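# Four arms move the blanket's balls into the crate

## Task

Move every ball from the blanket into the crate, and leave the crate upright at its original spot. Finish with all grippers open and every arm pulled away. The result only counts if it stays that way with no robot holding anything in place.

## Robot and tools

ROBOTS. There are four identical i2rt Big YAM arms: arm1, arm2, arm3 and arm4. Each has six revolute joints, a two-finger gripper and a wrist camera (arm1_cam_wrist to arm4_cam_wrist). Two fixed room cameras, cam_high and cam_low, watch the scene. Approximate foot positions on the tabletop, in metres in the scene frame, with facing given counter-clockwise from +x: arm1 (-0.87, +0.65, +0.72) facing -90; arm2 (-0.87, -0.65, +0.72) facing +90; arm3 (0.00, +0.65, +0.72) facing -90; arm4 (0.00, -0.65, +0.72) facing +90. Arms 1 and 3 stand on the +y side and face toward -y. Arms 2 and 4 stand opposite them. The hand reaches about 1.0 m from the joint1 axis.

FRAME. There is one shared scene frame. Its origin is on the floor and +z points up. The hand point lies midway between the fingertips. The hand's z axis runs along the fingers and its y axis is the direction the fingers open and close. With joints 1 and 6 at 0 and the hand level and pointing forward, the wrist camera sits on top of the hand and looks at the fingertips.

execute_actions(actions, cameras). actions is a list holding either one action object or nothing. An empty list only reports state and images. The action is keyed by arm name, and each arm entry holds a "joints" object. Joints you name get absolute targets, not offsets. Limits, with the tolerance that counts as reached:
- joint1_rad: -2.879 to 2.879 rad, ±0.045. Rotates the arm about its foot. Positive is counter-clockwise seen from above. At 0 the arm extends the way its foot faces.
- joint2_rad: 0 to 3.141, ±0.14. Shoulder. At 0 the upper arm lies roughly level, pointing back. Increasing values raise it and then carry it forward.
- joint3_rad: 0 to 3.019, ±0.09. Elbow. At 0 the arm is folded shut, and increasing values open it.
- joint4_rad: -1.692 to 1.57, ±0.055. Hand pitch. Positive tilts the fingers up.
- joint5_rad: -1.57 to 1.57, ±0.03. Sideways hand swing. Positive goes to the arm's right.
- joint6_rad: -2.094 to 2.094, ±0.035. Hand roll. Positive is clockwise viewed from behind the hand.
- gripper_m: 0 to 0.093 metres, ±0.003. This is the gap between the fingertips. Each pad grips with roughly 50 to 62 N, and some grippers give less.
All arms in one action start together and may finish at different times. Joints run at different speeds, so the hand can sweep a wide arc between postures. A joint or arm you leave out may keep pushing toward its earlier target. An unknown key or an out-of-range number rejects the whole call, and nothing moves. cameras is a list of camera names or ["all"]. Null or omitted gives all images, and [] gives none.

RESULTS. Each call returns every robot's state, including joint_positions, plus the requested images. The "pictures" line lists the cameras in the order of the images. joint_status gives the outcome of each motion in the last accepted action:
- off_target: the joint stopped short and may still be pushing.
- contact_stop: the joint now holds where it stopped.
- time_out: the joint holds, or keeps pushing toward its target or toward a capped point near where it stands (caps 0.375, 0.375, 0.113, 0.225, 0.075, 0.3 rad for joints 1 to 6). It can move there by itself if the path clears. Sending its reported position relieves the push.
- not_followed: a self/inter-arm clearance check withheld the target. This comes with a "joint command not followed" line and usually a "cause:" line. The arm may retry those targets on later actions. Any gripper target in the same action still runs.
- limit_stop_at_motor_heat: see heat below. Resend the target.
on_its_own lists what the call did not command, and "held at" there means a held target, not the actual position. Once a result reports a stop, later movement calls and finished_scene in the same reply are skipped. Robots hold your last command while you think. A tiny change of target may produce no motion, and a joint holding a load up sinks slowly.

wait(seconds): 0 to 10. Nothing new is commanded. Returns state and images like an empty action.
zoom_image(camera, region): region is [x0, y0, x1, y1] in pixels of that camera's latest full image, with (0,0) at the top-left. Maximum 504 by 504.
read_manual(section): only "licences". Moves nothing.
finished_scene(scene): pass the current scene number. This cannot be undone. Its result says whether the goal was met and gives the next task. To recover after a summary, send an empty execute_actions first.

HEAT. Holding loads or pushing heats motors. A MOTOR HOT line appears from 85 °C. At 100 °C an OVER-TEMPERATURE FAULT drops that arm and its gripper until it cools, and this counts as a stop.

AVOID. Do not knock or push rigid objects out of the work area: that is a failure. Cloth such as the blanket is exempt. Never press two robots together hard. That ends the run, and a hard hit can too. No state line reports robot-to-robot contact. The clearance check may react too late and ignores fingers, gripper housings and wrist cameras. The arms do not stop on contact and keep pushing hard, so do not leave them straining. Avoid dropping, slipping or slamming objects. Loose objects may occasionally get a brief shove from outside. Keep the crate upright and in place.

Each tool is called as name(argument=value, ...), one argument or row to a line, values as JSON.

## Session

execute_actions(
  actions=[],
  cameras=["arm3_cam_wrist","arm4_cam_wrist","cam_high","cam_low"],
)

Scene clock: 0.00 s.
arm1.joint_positions: joint1_rad=+0.005 joint2_rad=+0.432 joint3_rad=+1.481 joint4_rad=-1.525 joint5_rad=+0.011 joint6_rad=+0.013 gripper_m=+0.095
arm1.joint_status: not commanded
arm1.hand: x=-0.8697 y=+0.5313 z=+1.3047 quat_wxyz=(-0.367, -0.606, -0.604, +0.365) (m; scene frame)
arm2.joint_positions: joint1_rad=+0.005 joint2_rad=+0.420 joint3_rad=+1.457 joint4_rad=-1.541 joint5_rad=+0.015 joint6_rad=-0.012 gripper_m=+0.094
arm2.joint_status: not commanded
arm2.hand: x=-0.8701 y=-0.5362 z=+1.3765 quat_wxyz=(-0.367, +0.613, -0.605, -0.352) (m; scene frame)
arm3.joint_positions: joint1_rad=+0.013 joint2_rad=+0.435 joint3_rad=+1.470 joint4_rad=-1.533 joint5_rad=+0.014 joint6_rad=+0.012 gripper_m=+0.094
arm3.joint_status: not commanded
arm3.hand: x=+0.0050 y=+0.5325 z=+1.3697 quat_wxyz=(-0.370, -0.595, -0.620, +0.353) (m; scene frame)
arm4.joint_positions: joint1_rad=+0.002 joint2_rad=+0.428 joint3_rad=+1.482 joint4_rad=-1.528 joint5_rad=+0.016 joint6_rad=-0.017 gripper_m=+0.095
arm4.joint_status: not commanded
arm4.hand: x=+0.0013 y=-0.5431 z=+1.3147 quat_wxyz=(-0.379, +0.607, -0.596, -0.366) (m; scene frame)
pictures: arm3_cam_wrist, arm4_cam_wrist, cam_high, cam_low
Images, in order (width x height): arm3_cam_wrist 896x504, arm4_cam_wrist 896x504, cam_high 896x504, cam_low 896x504.

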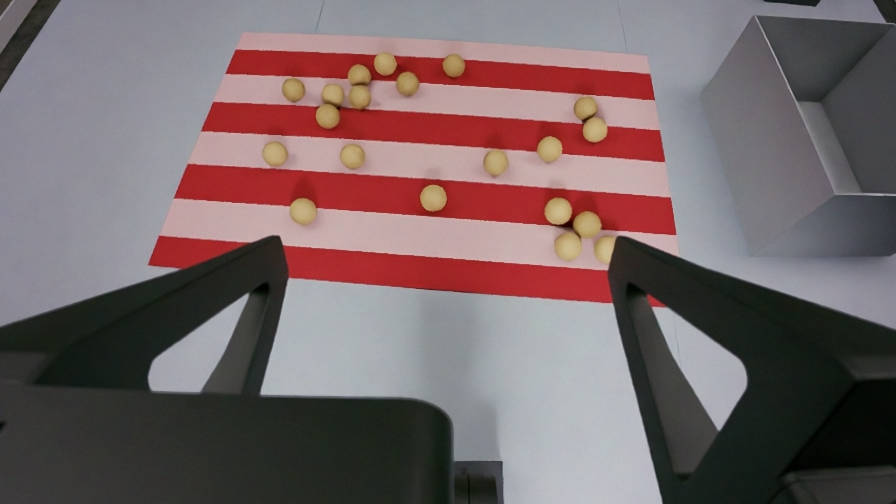

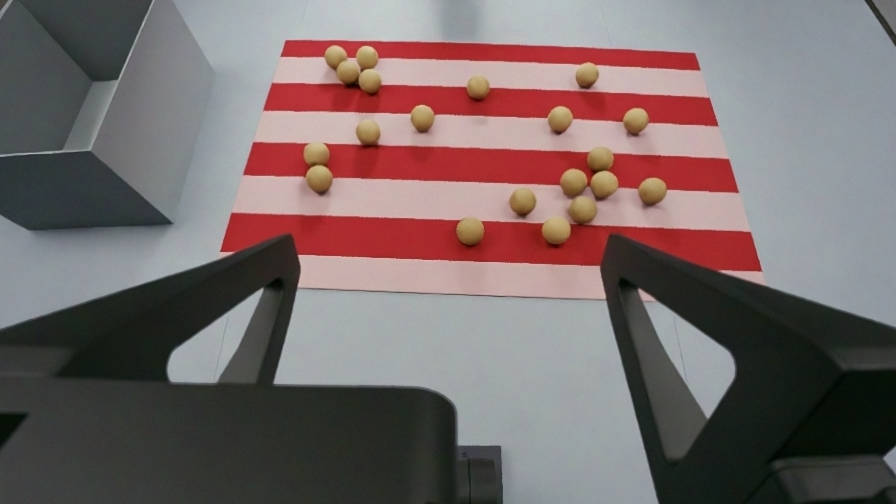

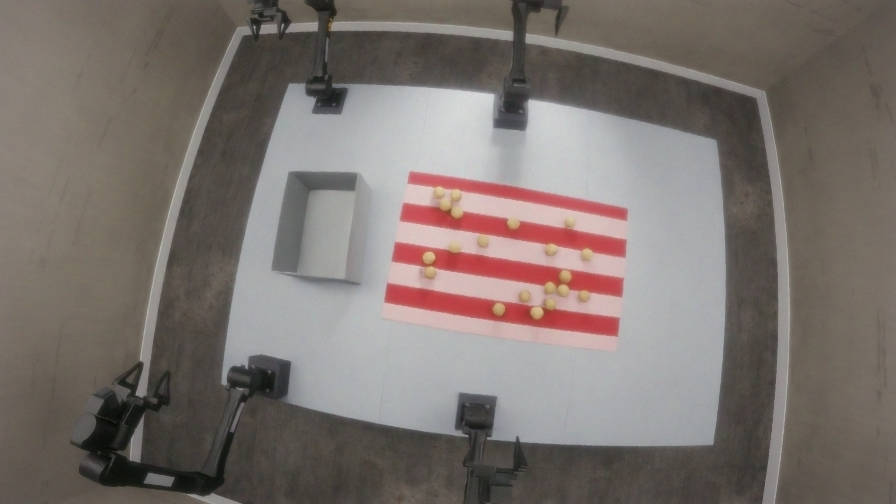

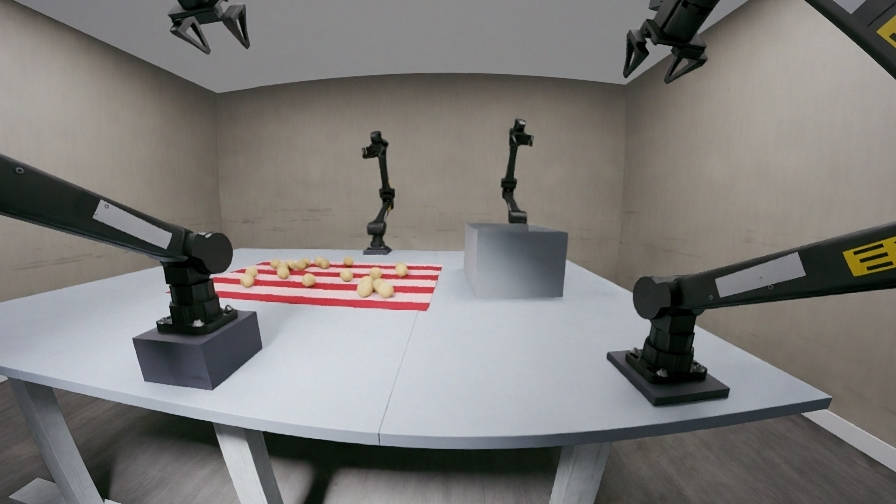

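zoom_image(
  camera="cam_high",
  region=[400, 170, 624, 338],
)

Region (400, 170, 624, 338) of cam_high's 896x504 image, scaled by 2.250, with more detail than that image has; it fills the top 378 rows of this view, and the rest is white.

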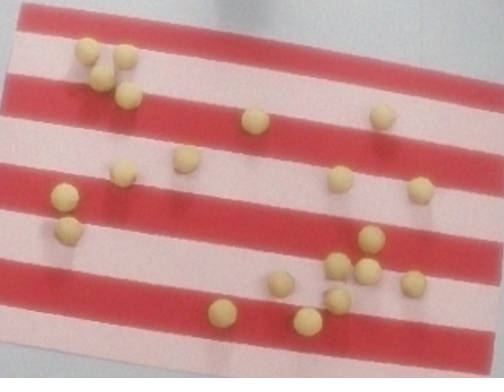

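execute_actions(
  actions=[
    {"arm3":{"joints":{"joint1_rad":-0.561,"joint2_rad":1.86,"joint3_rad":1.31,"joint4_rad":-1.008,"joint5_rad":0,"joint6_rad":0}},"arm4":{"joints":{"joint1_rad":-0.635,"joint2_rad":2.106,"joint3_rad":1.875,"joint4_rad":-1.33,"joint5_rad":0,"joint6_rad":0}}},
  ],
  cameras=["arm3_cam_wrist","arm4_cam_wrist"],
)

Scene clock: 22.80 s.
arm1.joint_positions: joint1_rad=+0.005 joint2_rad=+0.432 joint3_rad=+1.481 joint4_rad=-1.525 joint5_rad=+0.011 joint6_rad=+0.013 gripper_m=+0.095
arm1.joint_status: not commanded
arm1.hand: x=-0.8697 y=+0.5313 z=+1.3047 quat_wxyz=(-0.367, -0.606, -0.604, +0.365) (m; scene frame)
arm2.joint_positions: joint1_rad=+0.005 joint2_rad=+0.420 joint3_rad=+1.457 joint4_rad=-1.541 joint5_rad=+0.015 joint6_rad=-0.012 gripper_m=+0.094
arm2.joint_status: not commanded
arm2.hand: x=-0.8701 y=-0.5362 z=+1.3765 quat_wxyz=(-0.367, +0.613, -0.605, -0.352) (m; scene frame)
arm3.joint_positions: joint1_rad=-0.565 joint2_rad=+1.870 joint3_rad=+1.302 joint4_rad=-1.015 joint5_rad=-0.001 joint6_rad=+0.006 gripper_m=+0.094
arm3.joint_status: all done
arm3.hand: x=-0.2557 y=+0.2001 z=+0.8288 quat_wxyz=(+0.003, -0.866, -0.501, -0.005) (m; scene frame)
arm4.joint_positions: joint1_rad=-0.636 joint2_rad=+2.108 joint3_rad=+1.854 joint4_rad=-1.327 joint5_rad=+0.002 joint6_rad=-0.009 gripper_m=+0.095
arm4.joint_status: all done
arm4.hand: x=+0.3773 y=-0.1327 z=+0.8295 quat_wxyz=(+0.001, +0.458, -0.889, -0.001) (m; scene frame)
pictures: arm3_cam_wrist, arm4_cam_wrist
Images, in order (width x height): arm3_cam_wrist 896x504, arm4_cam_wrist 896x504.

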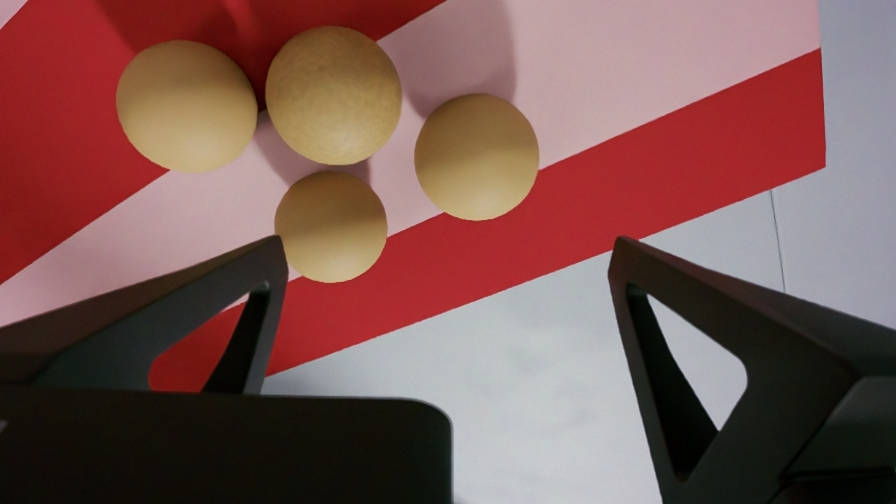

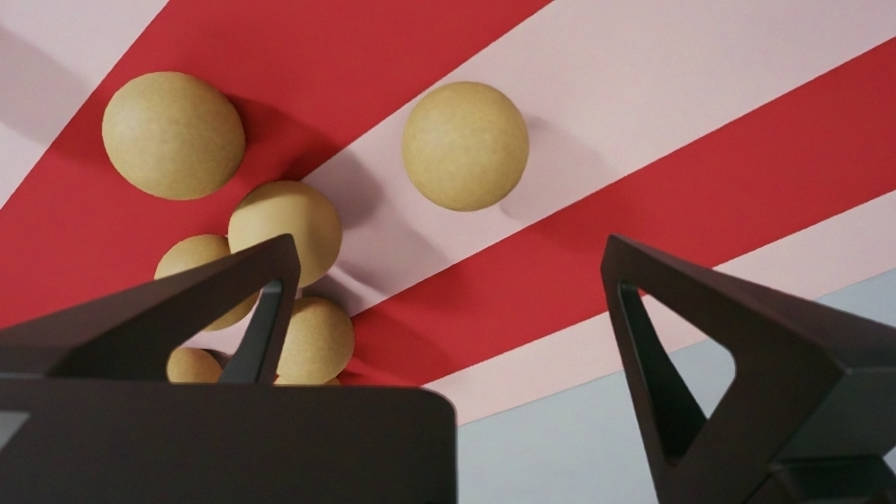

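execute_actions(
  actions=[
    {"arm3":{"joints":{"joint1_rad":-0.585,"joint2_rad":1.965,"joint3_rad":1.225,"joint4_rad":-0.81,"joint6_rad":1.57,"gripper_m":0.08}},"arm4":{"joints":{"joint1_rad":-0.65,"joint2_rad":2.175,"joint3_rad":1.742,"joint4_rad":-1.135,"joint6_rad":0.4}}},
  ],
  cameras=["arm3_cam_wrist","arm4_cam_wrist"],
)

execute_actions(
  actions=[
    {"arm3":{"joints":{"gripper_m":0.03}},"arm4":{"joints":{"gripper_m":0.03}}},
  ],
  cameras=[],
)

execute_actions(
  actions=[
    {"arm3":{"joints":{"joint2_rad":1.3,"joint3_rad":1.7,"joint4_rad":-0.87}},"arm4":{"joints":{"joint1_rad":0.812,"joint2_rad":1.3,"joint3_rad":1.8,"joint4_rad":-1.05}}},
  ],
  cameras=[],
)

execute_actions(
  actions=[
    {"arm3":{"joints":{"joint1_rad":-0.93,"joint2_rad":2.2,"joint3_rad":2.19,"joint6_rad":0}},"arm4":{"joints":{"joint2_rad":2.2,"joint3_rad":2.42,"joint6_rad":0}}},
  ],
  cameras=["arm3_cam_wrist","arm4_cam_wrist","cam_high"],
)

Scene clock: 31.00 s.
arm1.joint_positions: joint1_rad=+0.005 joint2_rad=+0.432 joint3_rad=+1.481 joint4_rad=-1.525 joint5_rad=+0.011 joint6_rad=+0.013 gripper_m=+0.095
arm1.joint_status: not commanded
arm1.hand: x=-0.8697 y=+0.5313 z=+1.3047 quat_wxyz=(-0.367, -0.606, -0.604, +0.365) (m; scene frame)
arm2.joint_positions: joint1_rad=+0.005 joint2_rad=+0.420 joint3_rad=+1.457 joint4_rad=-1.541 joint5_rad=+0.015 joint6_rad=-0.012 gripper_m=+0.094
arm2.joint_status: not commanded
arm2.hand: x=-0.8701 y=-0.5362 z=+1.3765 quat_wxyz=(-0.367, +0.613, -0.605, -0.352) (m; scene frame)
arm3.joint_positions: joint1_rad=-0.582 joint2_rad=+1.981 joint3_rad=+1.219 joint4_rad=-0.821 joint5_rad=-0.001 joint6_rad=+1.562 gripper_m=+0.080
arm3.joint_status: all done
arm3.hand: x=-0.2585 y=+0.2122 z=+0.7484 quat_wxyz=(+0.005, -0.966, +0.259, -0.002) (m; scene frame)
arm4.joint_positions: joint1_rad=-0.644 joint2_rad=+2.170 joint3_rad=+1.741 joint4_rad=-1.144 joint5_rad=+0.002 joint6_rad=+0.391 gripper_m=+0.095
arm4.joint_status: all done
arm4.hand: x=+0.3800 y=-0.1372 z=+0.7504 quat_wxyz=(-0.002, +0.268, -0.963, -0.004) (m; scene frame)
pictures: arm3_cam_wrist, arm4_cam_wrist
Images, in order (width x height): arm3_cam_wrist 896x504, arm4_cam_wrist 896x504.

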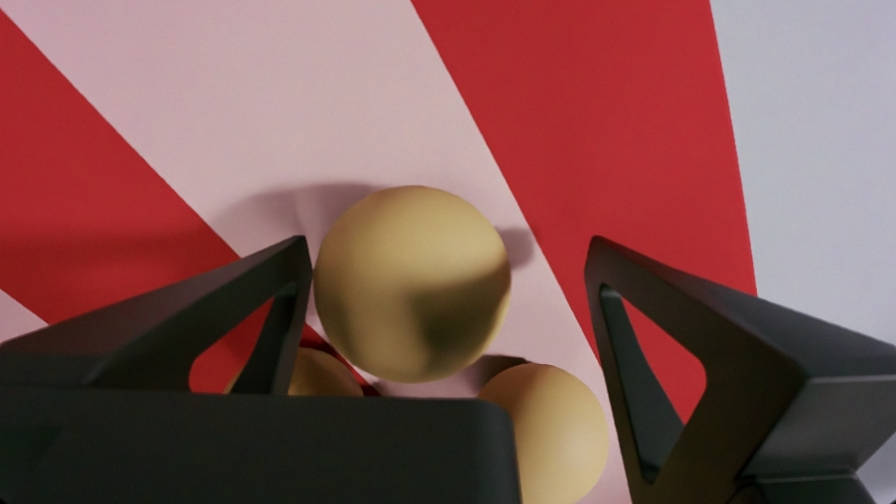

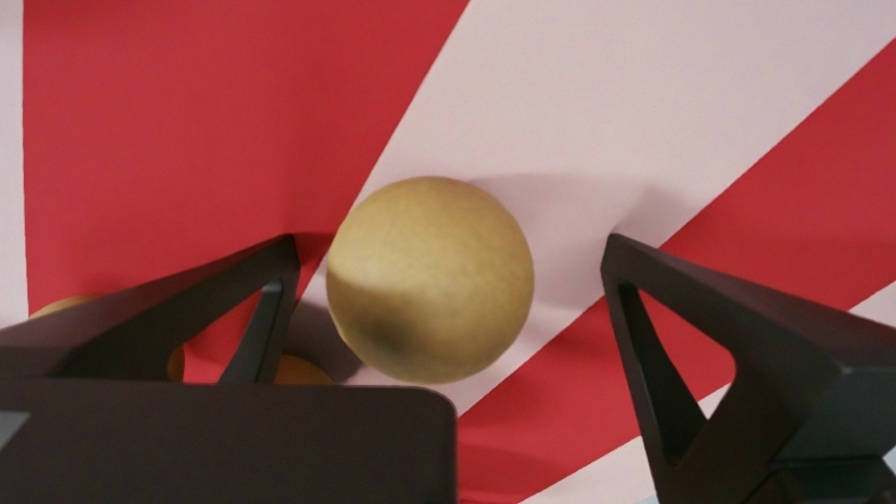

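Scene clock: 31.63 s.
arm1.joint_positions: joint1_rad=+0.005 joint2_rad=+0.432 joint3_rad=+1.481 joint4_rad=-1.525 joint5_rad=+0.011 joint6_rad=+0.013 gripper_m=+0.095
arm1.joint_status: not commanded
arm1.hand: x=-0.8697 y=+0.5313 z=+1.3047 quat_wxyz=(-0.367, -0.606, -0.604, +0.365) (m; scene frame)
arm2.joint_positions: joint1_rad=+0.005 joint2_rad=+0.420 joint3_rad=+1.457 joint4_rad=-1.541 joint5_rad=+0.015 joint6_rad=-0.012 gripper_m=+0.094
arm2.joint_status: not commanded
arm2.hand: x=-0.8701 y=-0.5362 z=+1.3765 quat_wxyz=(-0.367, +0.613, -0.605, -0.352) (m; scene frame)
arm3.joint_positions: joint1_rad=-0.582 joint2_rad=+1.981 joint3_rad=+1.219 joint4_rad=-0.820 joint5_rad=-0.001 joint6_rad=+1.563 gripper_m=+0.047
arm3.joint_status: gripper_m off_target (ended at +0.047, target +0.030)
arm3.hand: x=-0.2586 y=+0.2121 z=+0.7484 quat_wxyz=(+0.005, -0.966, +0.259, -0.001) (m; scene frame)
arm4.joint_positions: joint1_rad=-0.644 joint2_rad=+2.170 joint3_rad=+1.741 joint4_rad=-1.144 joint5_rad=+0.002 joint6_rad=+0.392 gripper_m=+0.047
arm4.joint_status: gripper_m off_target (ended at +0.047, target +0.030)
arm4.hand: x=+0.3800 y=-0.1371 z=+0.7504 quat_wxyz=(-0.002, +0.268, -0.963, -0.004) (m; scene frame)
pictures: none
No camera images: the call's "cameras" was empty. Leave "cameras" out to get every camera's image.

Scene clock: 33.63 s.
arm1.joint_positions: joint1_rad=+0.005 joint2_rad=+0.432 joint3_rad=+1.481 joint4_rad=-1.525 joint5_rad=+0.011 joint6_rad=+0.013 gripper_m=+0.095
arm1.joint_status: not commanded
arm1.hand: x=-0.8697 y=+0.5313 z=+1.3047 quat_wxyz=(-0.367, -0.606, -0.604, +0.365) (m; scene frame)
arm2.joint_positions: joint1_rad=+0.005 joint2_rad=+0.420 joint3_rad=+1.457 joint4_rad=-1.541 joint5_rad=+0.015 joint6_rad=-0.012 gripper_m=+0.094
arm2.joint_status: not commanded
arm2.hand: x=-0.8701 y=-0.5362 z=+1.3765 quat_wxyz=(-0.367, +0.613, -0.605, -0.352) (m; scene frame)
arm3.joint_positions: joint1_rad=-0.582 joint2_rad=+1.309 joint3_rad=+1.688 joint4_rad=-0.868 joint5_rad=-0.001 joint6_rad=+1.564 gripper_m=+0.047
arm3.joint_status: all done
arm3.hand: x=-0.2849 y=+0.1668 z=+1.3468 quat_wxyz=(-0.497, -0.828, +0.222, +0.137) (m; scene frame)
arm4.joint_positions: joint1_rad=+0.819 joint2_rad=+1.299 joint3_rad=+1.777 joint4_rad=-1.046 joint5_rad=-0.004 joint6_rad=+0.393 gripper_m=+0.047
arm4.joint_status: all done
arm4.hand: x=-0.3925 y=-0.2958 z=+1.3039 quat_wxyz=(-0.086, +0.740, -0.469, -0.475) (m; scene frame)
pictures: none
No camera images: the call's "cameras" was empty. Leave "cameras" out to get every camera's image.

Scene clock: 35.80 s.
arm1.joint_positions: joint1_rad=+0.005 joint2_rad=+0.432 joint3_rad=+1.481 joint4_rad=-1.525 joint5_rad=+0.011 joint6_rad=+0.013 gripper_m=+0.095
arm1.joint_status: not commanded
arm1.hand: x=-0.8697 y=+0.5313 z=+1.3047 quat_wxyz=(-0.367, -0.606, -0.604, +0.365) (m; scene frame)
arm2.joint_positions: joint1_rad=+0.005 joint2_rad=+0.420 joint3_rad=+1.457 joint4_rad=-1.541 joint5_rad=+0.015 joint6_rad=-0.012 gripper_m=+0.094
arm2.joint_status: not commanded
arm2.hand: x=-0.8701 y=-0.5362 z=+1.3765 quat_wxyz=(-0.367, +0.613, -0.605, -0.352) (m; scene frame)
arm3.joint_positions: joint1_rad=-0.926 joint2_rad=+2.208 joint3_rad=+2.147 joint4_rad=-0.867 joint5_rad=-0.004 joint6_rad=+0.008 gripper_m=+0.047
arm3.joint_status: all done
arm3.hand: x=-0.6380 y=+0.1188 z=+0.9825 quat_wxyz=(-0.111, -0.893, -0.320, +0.297) (m; scene frame)
arm4.joint_positions: joint1_rad=+0.819 joint2_rad=+2.228 joint3_rad=+2.355 joint4_rad=-1.049 joint5_rad=-0.004 joint6_rad=+0.009 gripper_m=+0.047
arm4.joint_status: all done
arm4.hand: x=-0.6143 y=-0.0877 z=+0.9909 quat_wxyz=(-0.118, +0.881, -0.346, -0.300) (m; scene frame)
pictures: arm3_cam_wrist, arm4_cam_wrist, cam_high
Images, in order (width x height): arm3_cam_wrist 896x504, arm4_cam_wrist 896x504, cam_high 896x504.

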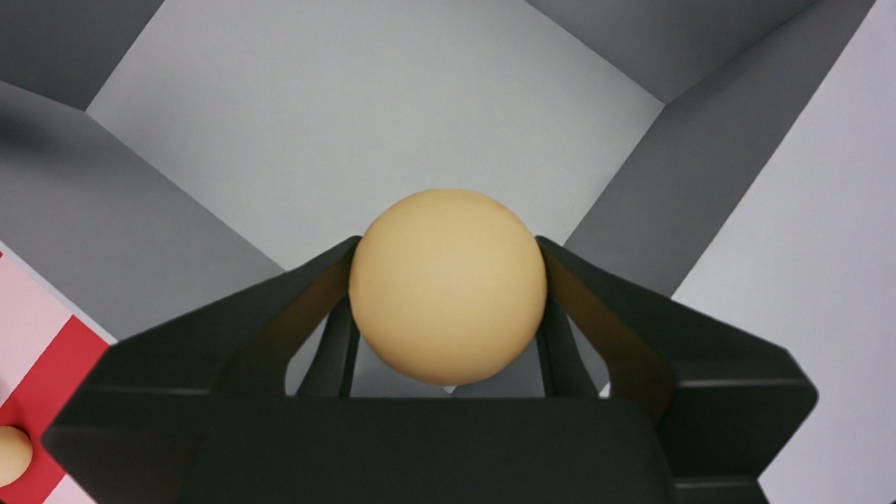

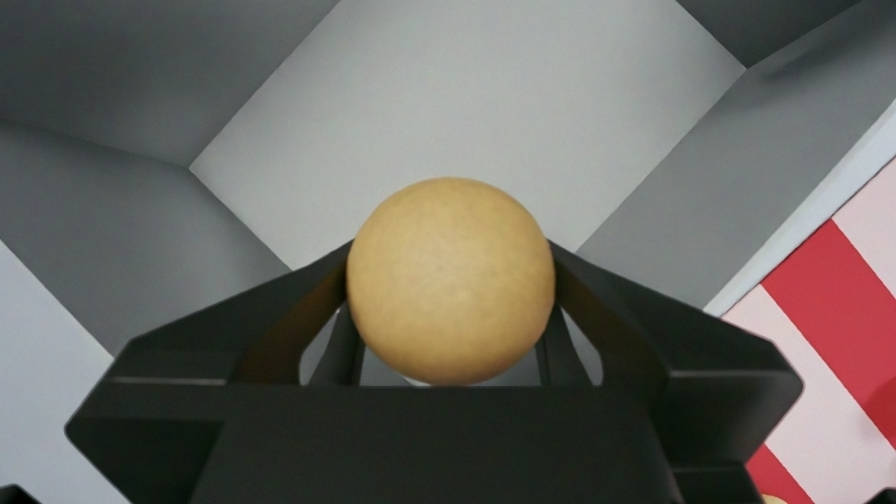

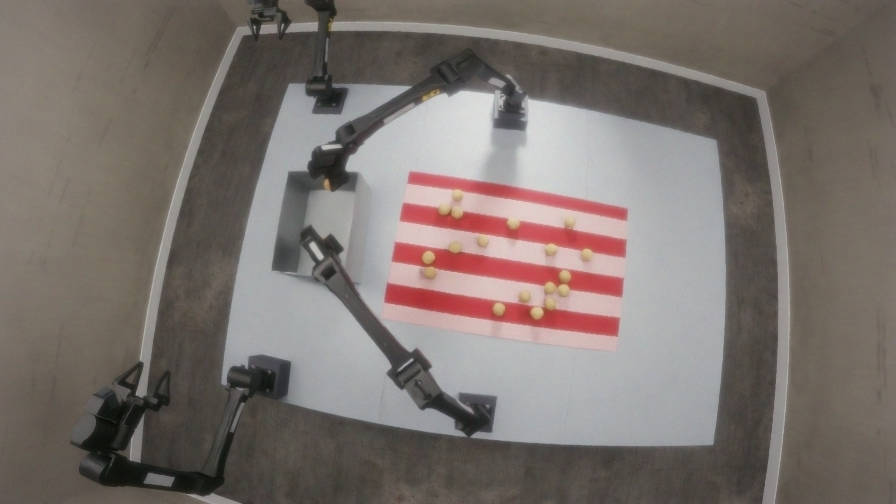

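execute_actions(
  actions=[
    {"arm3":{"joints":{"gripper_m":0.093,"joint2_rad":1.4}},"arm4":{"joints":{"gripper_m":0.093,"joint2_rad":1.4}}},
  ],
  cameras=[],
)

execute_actions(
  actions=[
    {"arm3":{"joints":{"joint1_rad":-0.437,"joint2_rad":1.79,"joint3_rad":1.21,"joint4_rad":-0.974}},"arm4":{"joints":{"joint1_rad":-0.47,"joint2_rad":2.132,"joint3_rad":1.925,"joint4_rad":-1.349,"joint6_rad":-0.47}}},
  ],
  cameras=["arm3_cam_wrist","arm4_cam_wrist","cam_high"],
)

Scene clock: 45.17 s.
arm1.joint_positions: joint1_rad=+0.005 joint2_rad=+0.432 joint3_rad=+1.481 joint4_rad=-1.525 joint5_rad=+0.011 joint6_rad=+0.013 gripper_m=+0.095
arm1.joint_status: not commanded
arm1.hand: x=-0.8697 y=+0.5313 z=+1.3047 quat_wxyz=(-0.367, -0.606, -0.604, +0.365) (m; scene frame)
arm2.joint_positions: joint1_rad=+0.005 joint2_rad=+0.420 joint3_rad=+1.457 joint4_rad=-1.541 joint5_rad=+0.015 joint6_rad=-0.012 gripper_m=+0.094
arm2.joint_status: not commanded
arm2.hand: x=-0.8701 y=-0.5362 z=+1.3765 quat_wxyz=(-0.367, +0.613, -0.605, -0.352) (m; scene frame)
arm3.joint_positions: joint1_rad=-0.926 joint2_rad=+1.401 joint3_rad=+2.175 joint4_rad=-0.868 joint5_rad=-0.004 joint6_rad=+0.007 gripper_m=+0.093
arm3.joint_status: all done
arm3.hand: x=-0.4163 y=+0.3032 z=+1.5666 quat_wxyz=(-0.233, -0.695, -0.250, +0.632) (m; scene frame)
arm4.joint_positions: joint1_rad=+0.819 joint2_rad=+1.410 joint3_rad=+2.404 joint4_rad=-1.049 joint5_rad=-0.004 joint6_rad=+0.009 gripper_m=+0.093
arm4.joint_status: all done
arm4.hand: x=-0.3558 y=-0.3328 z=+1.5692 quat_wxyz=(-0.250, +0.675, -0.262, -0.643) (m; scene frame)
pictures: none
No camera images: the call's "cameras" was empty. Leave "cameras" out to get every camera's image.

Scene clock: 47.43 s.
arm1.joint_positions: joint1_rad=+0.005 joint2_rad=+0.432 joint3_rad=+1.481 joint4_rad=-1.525 joint5_rad=+0.011 joint6_rad=+0.013 gripper_m=+0.095
arm1.joint_status: not commanded
arm1.hand: x=-0.8697 y=+0.5313 z=+1.3047 quat_wxyz=(-0.367, -0.606, -0.604, +0.365) (m; scene frame)
arm2.joint_positions: joint1_rad=+0.005 joint2_rad=+0.420 joint3_rad=+1.457 joint4_rad=-1.541 joint5_rad=+0.015 joint6_rad=-0.012 gripper_m=+0.094
arm2.joint_status: not commanded
arm2.hand: x=-0.8701 y=-0.5362 z=+1.3765 quat_wxyz=(-0.367, +0.613, -0.605, -0.352) (m; scene frame)
arm3.joint_positions: joint1_rad=-0.441 joint2_rad=+1.782 joint3_rad=+1.214 joint4_rad=-0.976 joint5_rad=-0.001 joint6_rad=+0.005 gripper_m=+0.093
arm3.joint_status: all done
arm3.hand: x=-0.1897 y=+0.1919 z=+0.8426 quat_wxyz=(-0.008, -0.833, -0.553, +0.011) (m; scene frame)
arm4.joint_positions: joint1_rad=-0.465 joint2_rad=+2.119 joint3_rad=+1.900 joint4_rad=-1.341 joint5_rad=+0.001 joint6_rad=-0.461 gripper_m=+0.093
arm4.joint_status: all done
arm4.hand: x=+0.2885 y=-0.0655 z=+0.8403 quat_wxyz=(-0.010, +0.708, -0.706, -0.005) (m; scene frame)
pictures: arm3_cam_wrist, arm4_cam_wrist, cam_high
Images, in order (width x height): arm3_cam_wrist 896x504, arm4_cam_wrist 896x504, cam_high 896x504.

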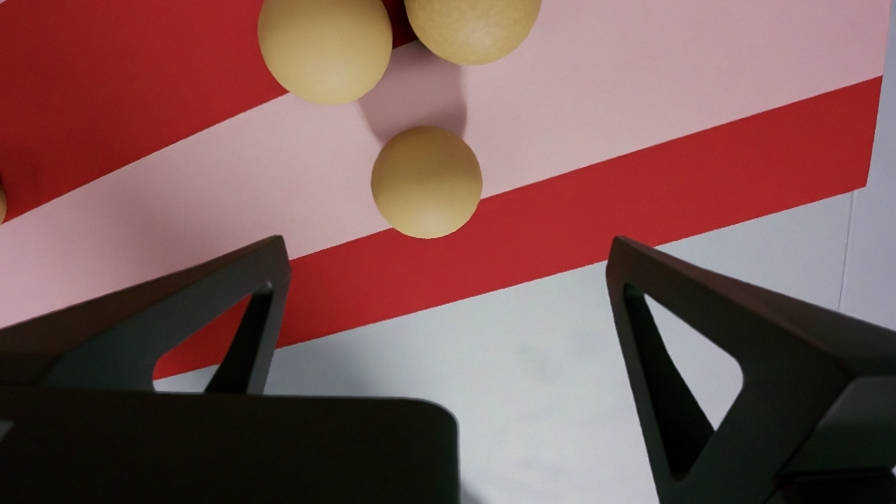

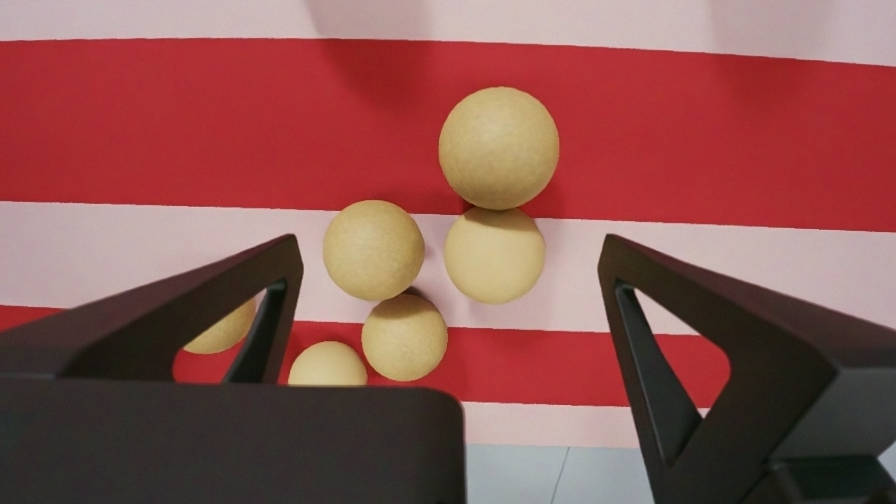

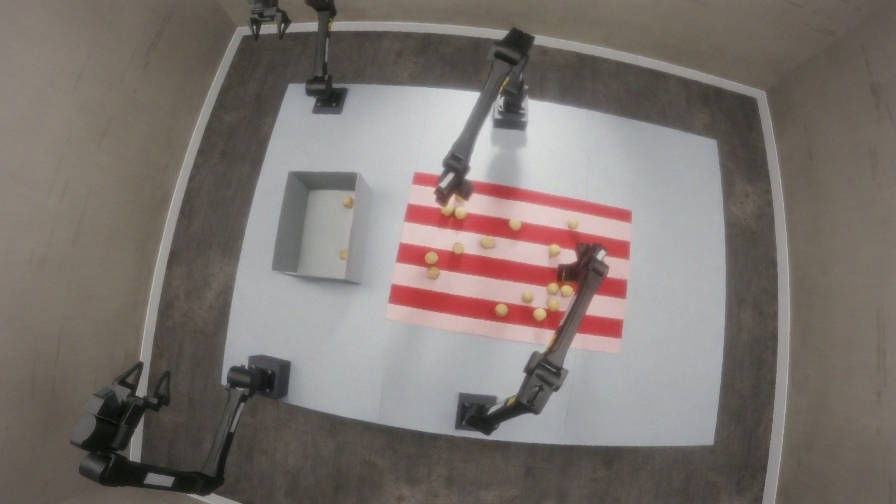

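execute_actions(
  actions=[
    {"arm3":{"joints":{"joint1_rad":-0.415,"joint2_rad":1.897,"joint3_rad":1.105,"joint4_rad":-0.755}},"arm4":{"joints":{"joint1_rad":-0.498,"joint2_rad":2.22,"joint3_rad":1.82,"joint4_rad":-1.165}}},
  ],
  cameras=["arm3_cam_wrist","arm4_cam_wrist"],
)

execute_actions(
  actions=[
    {"arm3":{"joints":{"gripper_m":0.03}},"arm4":{"joints":{"gripper_m":0.03}}},
  ],
  cameras=[],
)

execute_actions(
  actions=[
    {"arm3":{"joints":{"joint2_rad":1.3,"joint3_rad":1.5,"joint4_rad":-0.87}},"arm4":{"joints":{"joint1_rad":0.812,"joint2_rad":1.3,"joint3_rad":1.8,"joint4_rad":-1.05}}},
  ],
  cameras=[],
)

execute_actions(
  actions=[
    {"arm3":{"joints":{"joint1_rad":-0.93,"joint2_rad":2.2,"joint3_rad":2.19,"joint6_rad":0}},"arm4":{"joints":{"joint2_rad":2.2,"joint3_rad":2.42,"joint6_rad":0}}},
  ],
  cameras=[],
)

execute_actions(
  actions=[
    {"arm3":{"joints":{"gripper_m":0.093,"joint2_rad":1.4}},"arm4":{"joints":{"gripper_m":0.093,"joint2_rad":1.4}}},
  ],
  cameras=["cam_high"],
)

zoom_image(
  camera="cam_high",
  region=[400, 170, 624, 338],
)

Scene clock: 56.83 s.
arm1.joint_positions: joint1_rad=+0.005 joint2_rad=+0.432 joint3_rad=+1.481 joint4_rad=-1.525 joint5_rad=+0.011 joint6_rad=+0.013 gripper_m=+0.095
arm1.joint_status: not commanded
arm1.hand: x=-0.8697 y=+0.5313 z=+1.3047 quat_wxyz=(-0.367, -0.606, -0.604, +0.365) (m; scene frame)
arm2.joint_positions: joint1_rad=+0.005 joint2_rad=+0.420 joint3_rad=+1.457 joint4_rad=-1.541 joint5_rad=+0.015 joint6_rad=-0.012 gripper_m=+0.094
arm2.joint_status: not commanded
arm2.hand: x=-0.8701 y=-0.5362 z=+1.3765 quat_wxyz=(-0.367, +0.613, -0.605, -0.352) (m; scene frame)
arm3.joint_positions: joint1_rad=-0.416 joint2_rad=+1.912 joint3_rad=+1.095 joint4_rad=-0.766 joint5_rad=-0.001 joint6_rad=+0.005 gripper_m=+0.093
arm3.joint_status: all done
arm3.hand: x=-0.1693 y=+0.2105 z=+0.7475 quat_wxyz=(+0.003, -0.826, -0.564, -0.005) (m; scene frame)
arm4.joint_positions: joint1_rad=-0.498 joint2_rad=+2.211 joint3_rad=+1.820 joint4_rad=-1.175 joint5_rad=+0.004 joint6_rad=-0.462 gripper_m=+0.093
arm4.joint_status: all done
arm4.hand: x=+0.3102 y=-0.0709 z=+0.7531 quat_wxyz=(-0.008, +0.697, -0.717, -0.002) (m; scene frame)
pictures: arm3_cam_wrist, arm4_cam_wrist
Images, in order (width x height): arm3_cam_wrist 896x504, arm4_cam_wrist 896x504.

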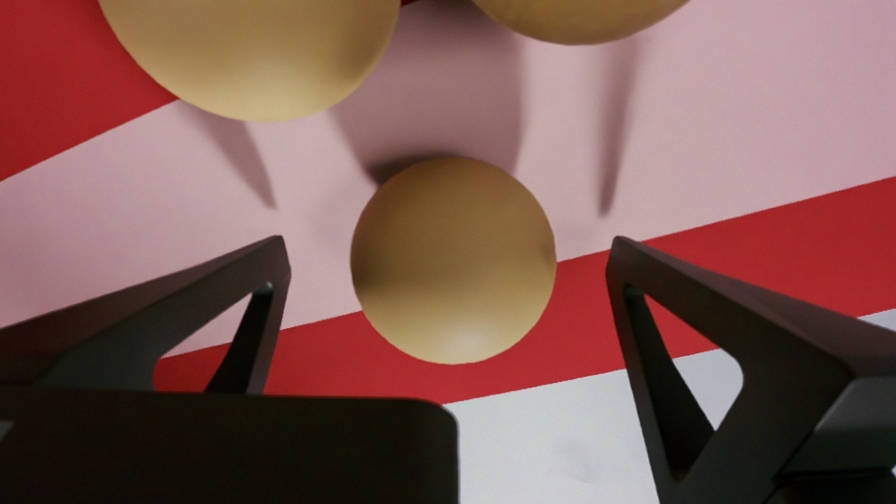

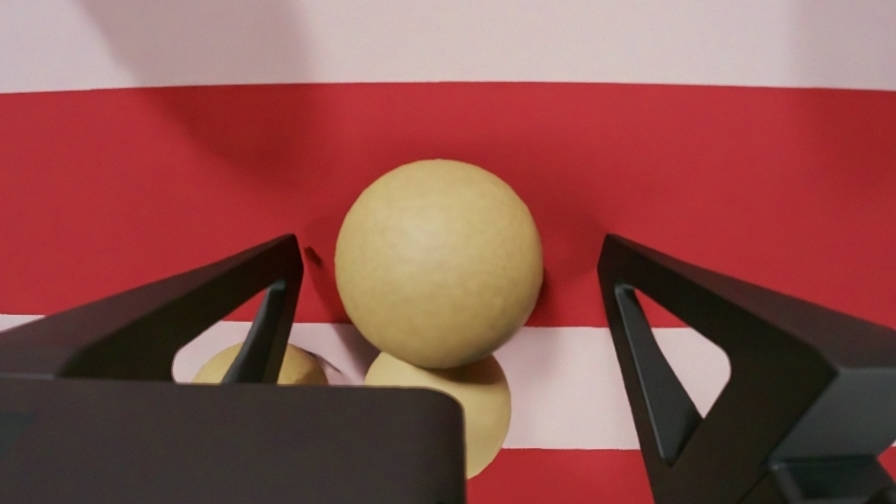

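Scene clock: 57.47 s.
arm1.joint_positions: joint1_rad=+0.005 joint2_rad=+0.432 joint3_rad=+1.481 joint4_rad=-1.525 joint5_rad=+0.011 joint6_rad=+0.013 gripper_m=+0.095
arm1.joint_status: not commanded
arm1.hand: x=-0.8697 y=+0.5313 z=+1.3047 quat_wxyz=(-0.367, -0.606, -0.604, +0.365) (m; scene frame)
arm2.joint_positions: joint1_rad=+0.005 joint2_rad=+0.420 joint3_rad=+1.457 joint4_rad=-1.541 joint5_rad=+0.015 joint6_rad=-0.012 gripper_m=+0.094
arm2.joint_status: not commanded
arm2.hand: x=-0.8701 y=-0.5362 z=+1.3765 quat_wxyz=(-0.367, +0.613, -0.605, -0.352) (m; scene frame)
arm3.joint_positions: joint1_rad=-0.416 joint2_rad=+1.912 joint3_rad=+1.095 joint4_rad=-0.766 joint5_rad=-0.001 joint6_rad=+0.005 gripper_m=+0.047
arm3.joint_status: gripper_m off_target (ended at +0.047, target +0.030)
arm3.hand: x=-0.1693 y=+0.2105 z=+0.7475 quat_wxyz=(+0.003, -0.826, -0.564, -0.005) (m; scene frame)
arm4.joint_positions: joint1_rad=-0.498 joint2_rad=+2.211 joint3_rad=+1.820 joint4_rad=-1.175 joint5_rad=+0.004 joint6_rad=-0.462 gripper_m=+0.047
arm4.joint_status: gripper_m off_target (ended at +0.047, target +0.030)
arm4.hand: x=+0.3102 y=-0.0709 z=+0.7531 quat_wxyz=(-0.007, +0.697, -0.717, -0.002) (m; scene frame)
pictures: none
No camera images: the call's "cameras" was empty. Leave "cameras" out to get every camera's image.

Scene clock: 59.43 s.
arm1.joint_positions: joint1_rad=+0.005 joint2_rad=+0.432 joint3_rad=+1.481 joint4_rad=-1.525 joint5_rad=+0.011 joint6_rad=+0.013 gripper_m=+0.095
arm1.joint_status: not commanded
arm1.hand: x=-0.8697 y=+0.5313 z=+1.3047 quat_wxyz=(-0.367, -0.606, -0.604, +0.365) (m; scene frame)
arm2.joint_positions: joint1_rad=+0.005 joint2_rad=+0.420 joint3_rad=+1.457 joint4_rad=-1.541 joint5_rad=+0.015 joint6_rad=-0.012 gripper_m=+0.094
arm2.joint_status: not commanded
arm2.hand: x=-0.8701 y=-0.5362 z=+1.3765 quat_wxyz=(-0.367, +0.613, -0.605, -0.352) (m; scene frame)
arm3.joint_positions: joint1_rad=-0.416 joint2_rad=+1.314 joint3_rad=+1.492 joint4_rad=-0.865 joint5_rad=-0.001 joint6_rad=+0.005 gripper_m=+0.047
arm3.joint_status: all done
arm3.hand: x=-0.1999 y=+0.1301 z=+1.2335 quat_wxyz=(-0.244, -0.746, -0.510, +0.353) (m; scene frame)
arm4.joint_positions: joint1_rad=+0.817 joint2_rad=+1.303 joint3_rad=+1.787 joint4_rad=-1.044 joint5_rad=-0.004 joint6_rad=-0.464 gripper_m=+0.047
arm4.joint_status: all done
arm4.hand: x=-0.3926 y=-0.2941 z=+1.3082 quat_wxyz=(-0.279, +0.865, -0.120, -0.399) (m; scene frame)
pictures: none
No camera images: the call's "cameras" was empty. Leave "cameras" out to get every camera's image.

Scene clock: 61.33 s.
arm1.joint_positions: joint1_rad=+0.005 joint2_rad=+0.432 joint3_rad=+1.481 joint4_rad=-1.525 joint5_rad=+0.011 joint6_rad=+0.013 gripper_m=+0.095
arm1.joint_status: not commanded
arm1.hand: x=-0.8697 y=+0.5313 z=+1.3047 quat_wxyz=(-0.367, -0.606, -0.604, +0.365) (m; scene frame)
arm2.joint_positions: joint1_rad=+0.005 joint2_rad=+0.420 joint3_rad=+1.457 joint4_rad=-1.541 joint5_rad=+0.015 joint6_rad=-0.012 gripper_m=+0.094
arm2.joint_status: not commanded
arm2.hand: x=-0.8701 y=-0.5362 z=+1.3765 quat_wxyz=(-0.367, +0.613, -0.605, -0.352) (m; scene frame)
arm3.joint_positions: joint1_rad=-0.927 joint2_rad=+2.220 joint3_rad=+2.126 joint4_rad=-0.865 joint5_rad=-0.004 joint6_rad=+0.000 gripper_m=+0.047
arm3.joint_status: all done
arm3.hand: x=-0.6355 y=+0.1221 z=+0.9611 quat_wxyz=(-0.104, -0.897, -0.324, +0.283) (m; scene frame)
arm4.joint_positions: joint1_rad=+0.817 joint2_rad=+2.228 joint3_rad=+2.354 joint4_rad=-1.049 joint5_rad=-0.004 joint6_rad=-0.009 gripper_m=+0.047
arm4.joint_status: all done
arm4.hand: x=-0.6129 y=-0.0864 z=+0.9907 quat_wxyz=(-0.121, +0.884, -0.339, -0.298) (m; scene frame)
pictures: none
No camera images: the call's "cameras" was empty. Leave "cameras" out to get every camera's image.

Scene clock: 63.63 s.
arm1.joint_positions: joint1_rad=+0.005 joint2_rad=+0.432 joint3_rad=+1.481 joint4_rad=-1.525 joint5_rad=+0.011 joint6_rad=+0.013 gripper_m=+0.095
arm1.joint_status: not commanded
arm1.hand: x=-0.8697 y=+0.5313 z=+1.3047 quat_wxyz=(-0.367, -0.606, -0.604, +0.365) (m; scene frame)
arm2.joint_positions: joint1_rad=+0.005 joint2_rad=+0.420 joint3_rad=+1.457 joint4_rad=-1.541 joint5_rad=+0.015 joint6_rad=-0.012 gripper_m=+0.094
arm2.joint_status: not commanded
arm2.hand: x=-0.8701 y=-0.5362 z=+1.3765 quat_wxyz=(-0.367, +0.613, -0.605, -0.352) (m; scene frame)
arm3.joint_positions: joint1_rad=-0.927 joint2_rad=+1.401 joint3_rad=+2.175 joint4_rad=-0.867 joint5_rad=-0.004 joint6_rad=+0.000 gripper_m=+0.093
arm3.joint_status: all done
arm3.hand: x=-0.4170 y=+0.3035 z=+1.5666 quat_wxyz=(-0.230, -0.695, -0.252, +0.633) (m; scene frame)
arm4.joint_positions: joint1_rad=+0.817 joint2_rad=+1.409 joint3_rad=+2.404 joint4_rad=-1.049 joint5_rad=-0.004 joint6_rad=-0.009 gripper_m=+0.093
arm4.joint_status: all done
arm4.hand: x=-0.3549 y=-0.3321 z=+1.5692 quat_wxyz=(-0.256, +0.677, -0.257, -0.641) (m; scene frame)
pictures: cam_high
Images, in order (width x height): cam_high 896x504.

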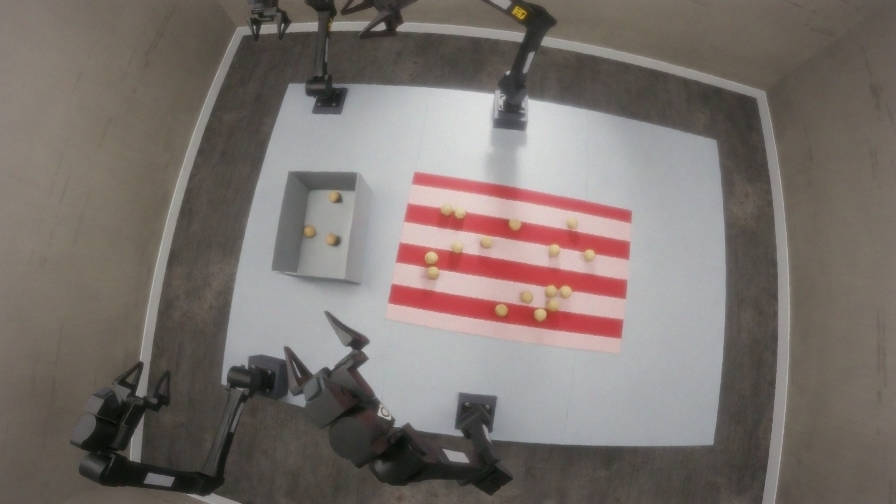

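Region (400, 170, 624, 338) of cam_high's 896x504 image, scaled by 2.250, with more detail than that image has; it fills the top 378 rows of this view, and the rest is white.

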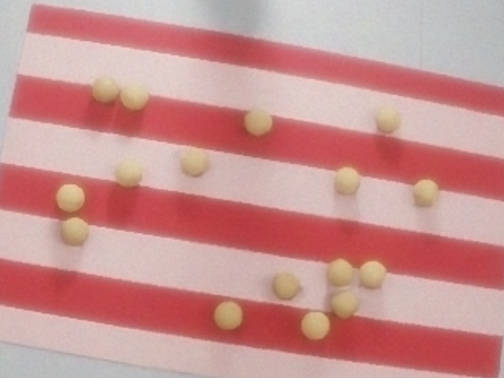

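execute_actions(
  actions=[
    {"arm3":{"joints":{"joint1_rad":-0.451,"joint2_rad":1.93,"joint3_rad":1.41,"joint4_rad":-1.044,"joint6_rad":1.17}},"arm4":{"joints":{"joint1_rad":-0.54,"joint2_rad":2.01,"joint3_rad":1.715,"joint4_rad":-1.268,"joint6_rad":0.6}}},
  ],
  cameras=["arm3_cam_wrist","arm4_cam_wrist"],
)

Scene clock: 71.93 s.
arm1.joint_positions: joint1_rad=+0.005 joint2_rad=+0.432 joint3_rad=+1.481 joint4_rad=-1.525 joint5_rad=+0.011 joint6_rad=+0.013 gripper_m=+0.095
arm1.joint_status: not commanded
arm1.hand: x=-0.8697 y=+0.5313 z=+1.3047 quat_wxyz=(-0.367, -0.606, -0.604, +0.365) (m; scene frame)
arm2.joint_positions: joint1_rad=+0.005 joint2_rad=+0.420 joint3_rad=+1.457 joint4_rad=-1.541 joint5_rad=+0.015 joint6_rad=-0.012 gripper_m=+0.094
arm2.joint_status: not commanded
arm2.hand: x=-0.8701 y=-0.5362 z=+1.3765 quat_wxyz=(-0.367, +0.613, -0.605, -0.352) (m; scene frame)
arm3.joint_positions: joint1_rad=-0.456 joint2_rad=+1.922 joint3_rad=+1.386 joint4_rad=-1.046 joint5_rad=-0.002 joint6_rad=+1.162 gripper_m=+0.093
arm3.joint_status: all done
arm3.hand: x=-0.2143 y=+0.1527 z=+0.8293 quat_wxyz=(+0.004, -1.000, -0.001, -0.003) (m; scene frame)
arm4.joint_positions: joint1_rad=-0.536 joint2_rad=+1.995 joint3_rad=+1.712 joint4_rad=-1.260 joint5_rad=+0.001 joint6_rad=+0.591 gripper_m=+0.093
arm4.joint_status: all done
arm4.hand: x=+0.3095 y=-0.1219 z=+0.8455 quat_wxyz=(-0.012, +0.224, -0.974, -0.015) (m; scene frame)
pictures: arm3_cam_wrist, arm4_cam_wrist
Images, in order (width x height): arm3_cam_wrist 896x504, arm4_cam_wrist 896x504.

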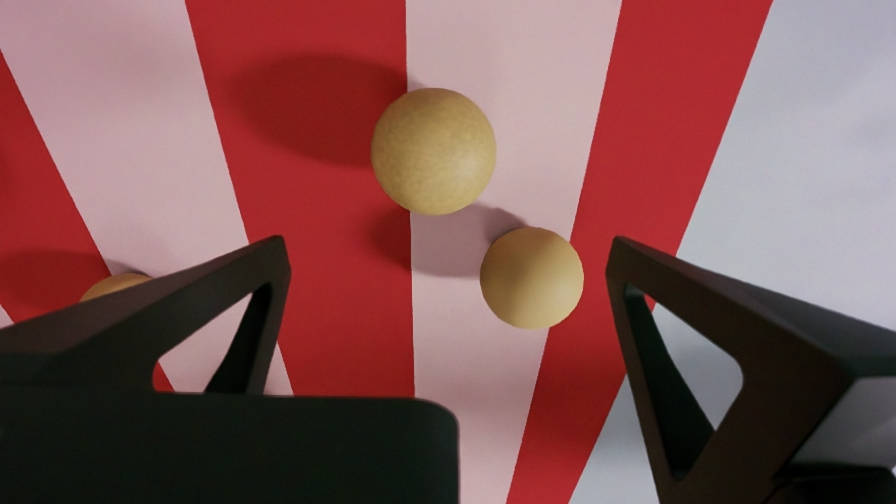

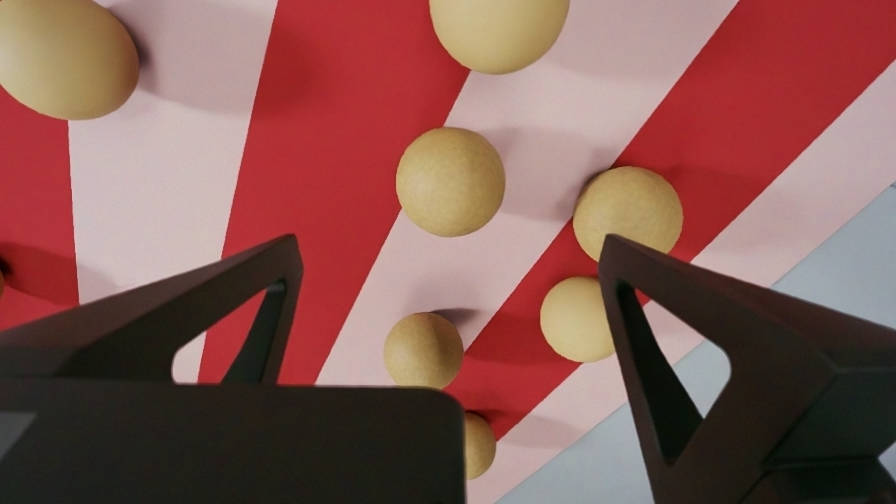

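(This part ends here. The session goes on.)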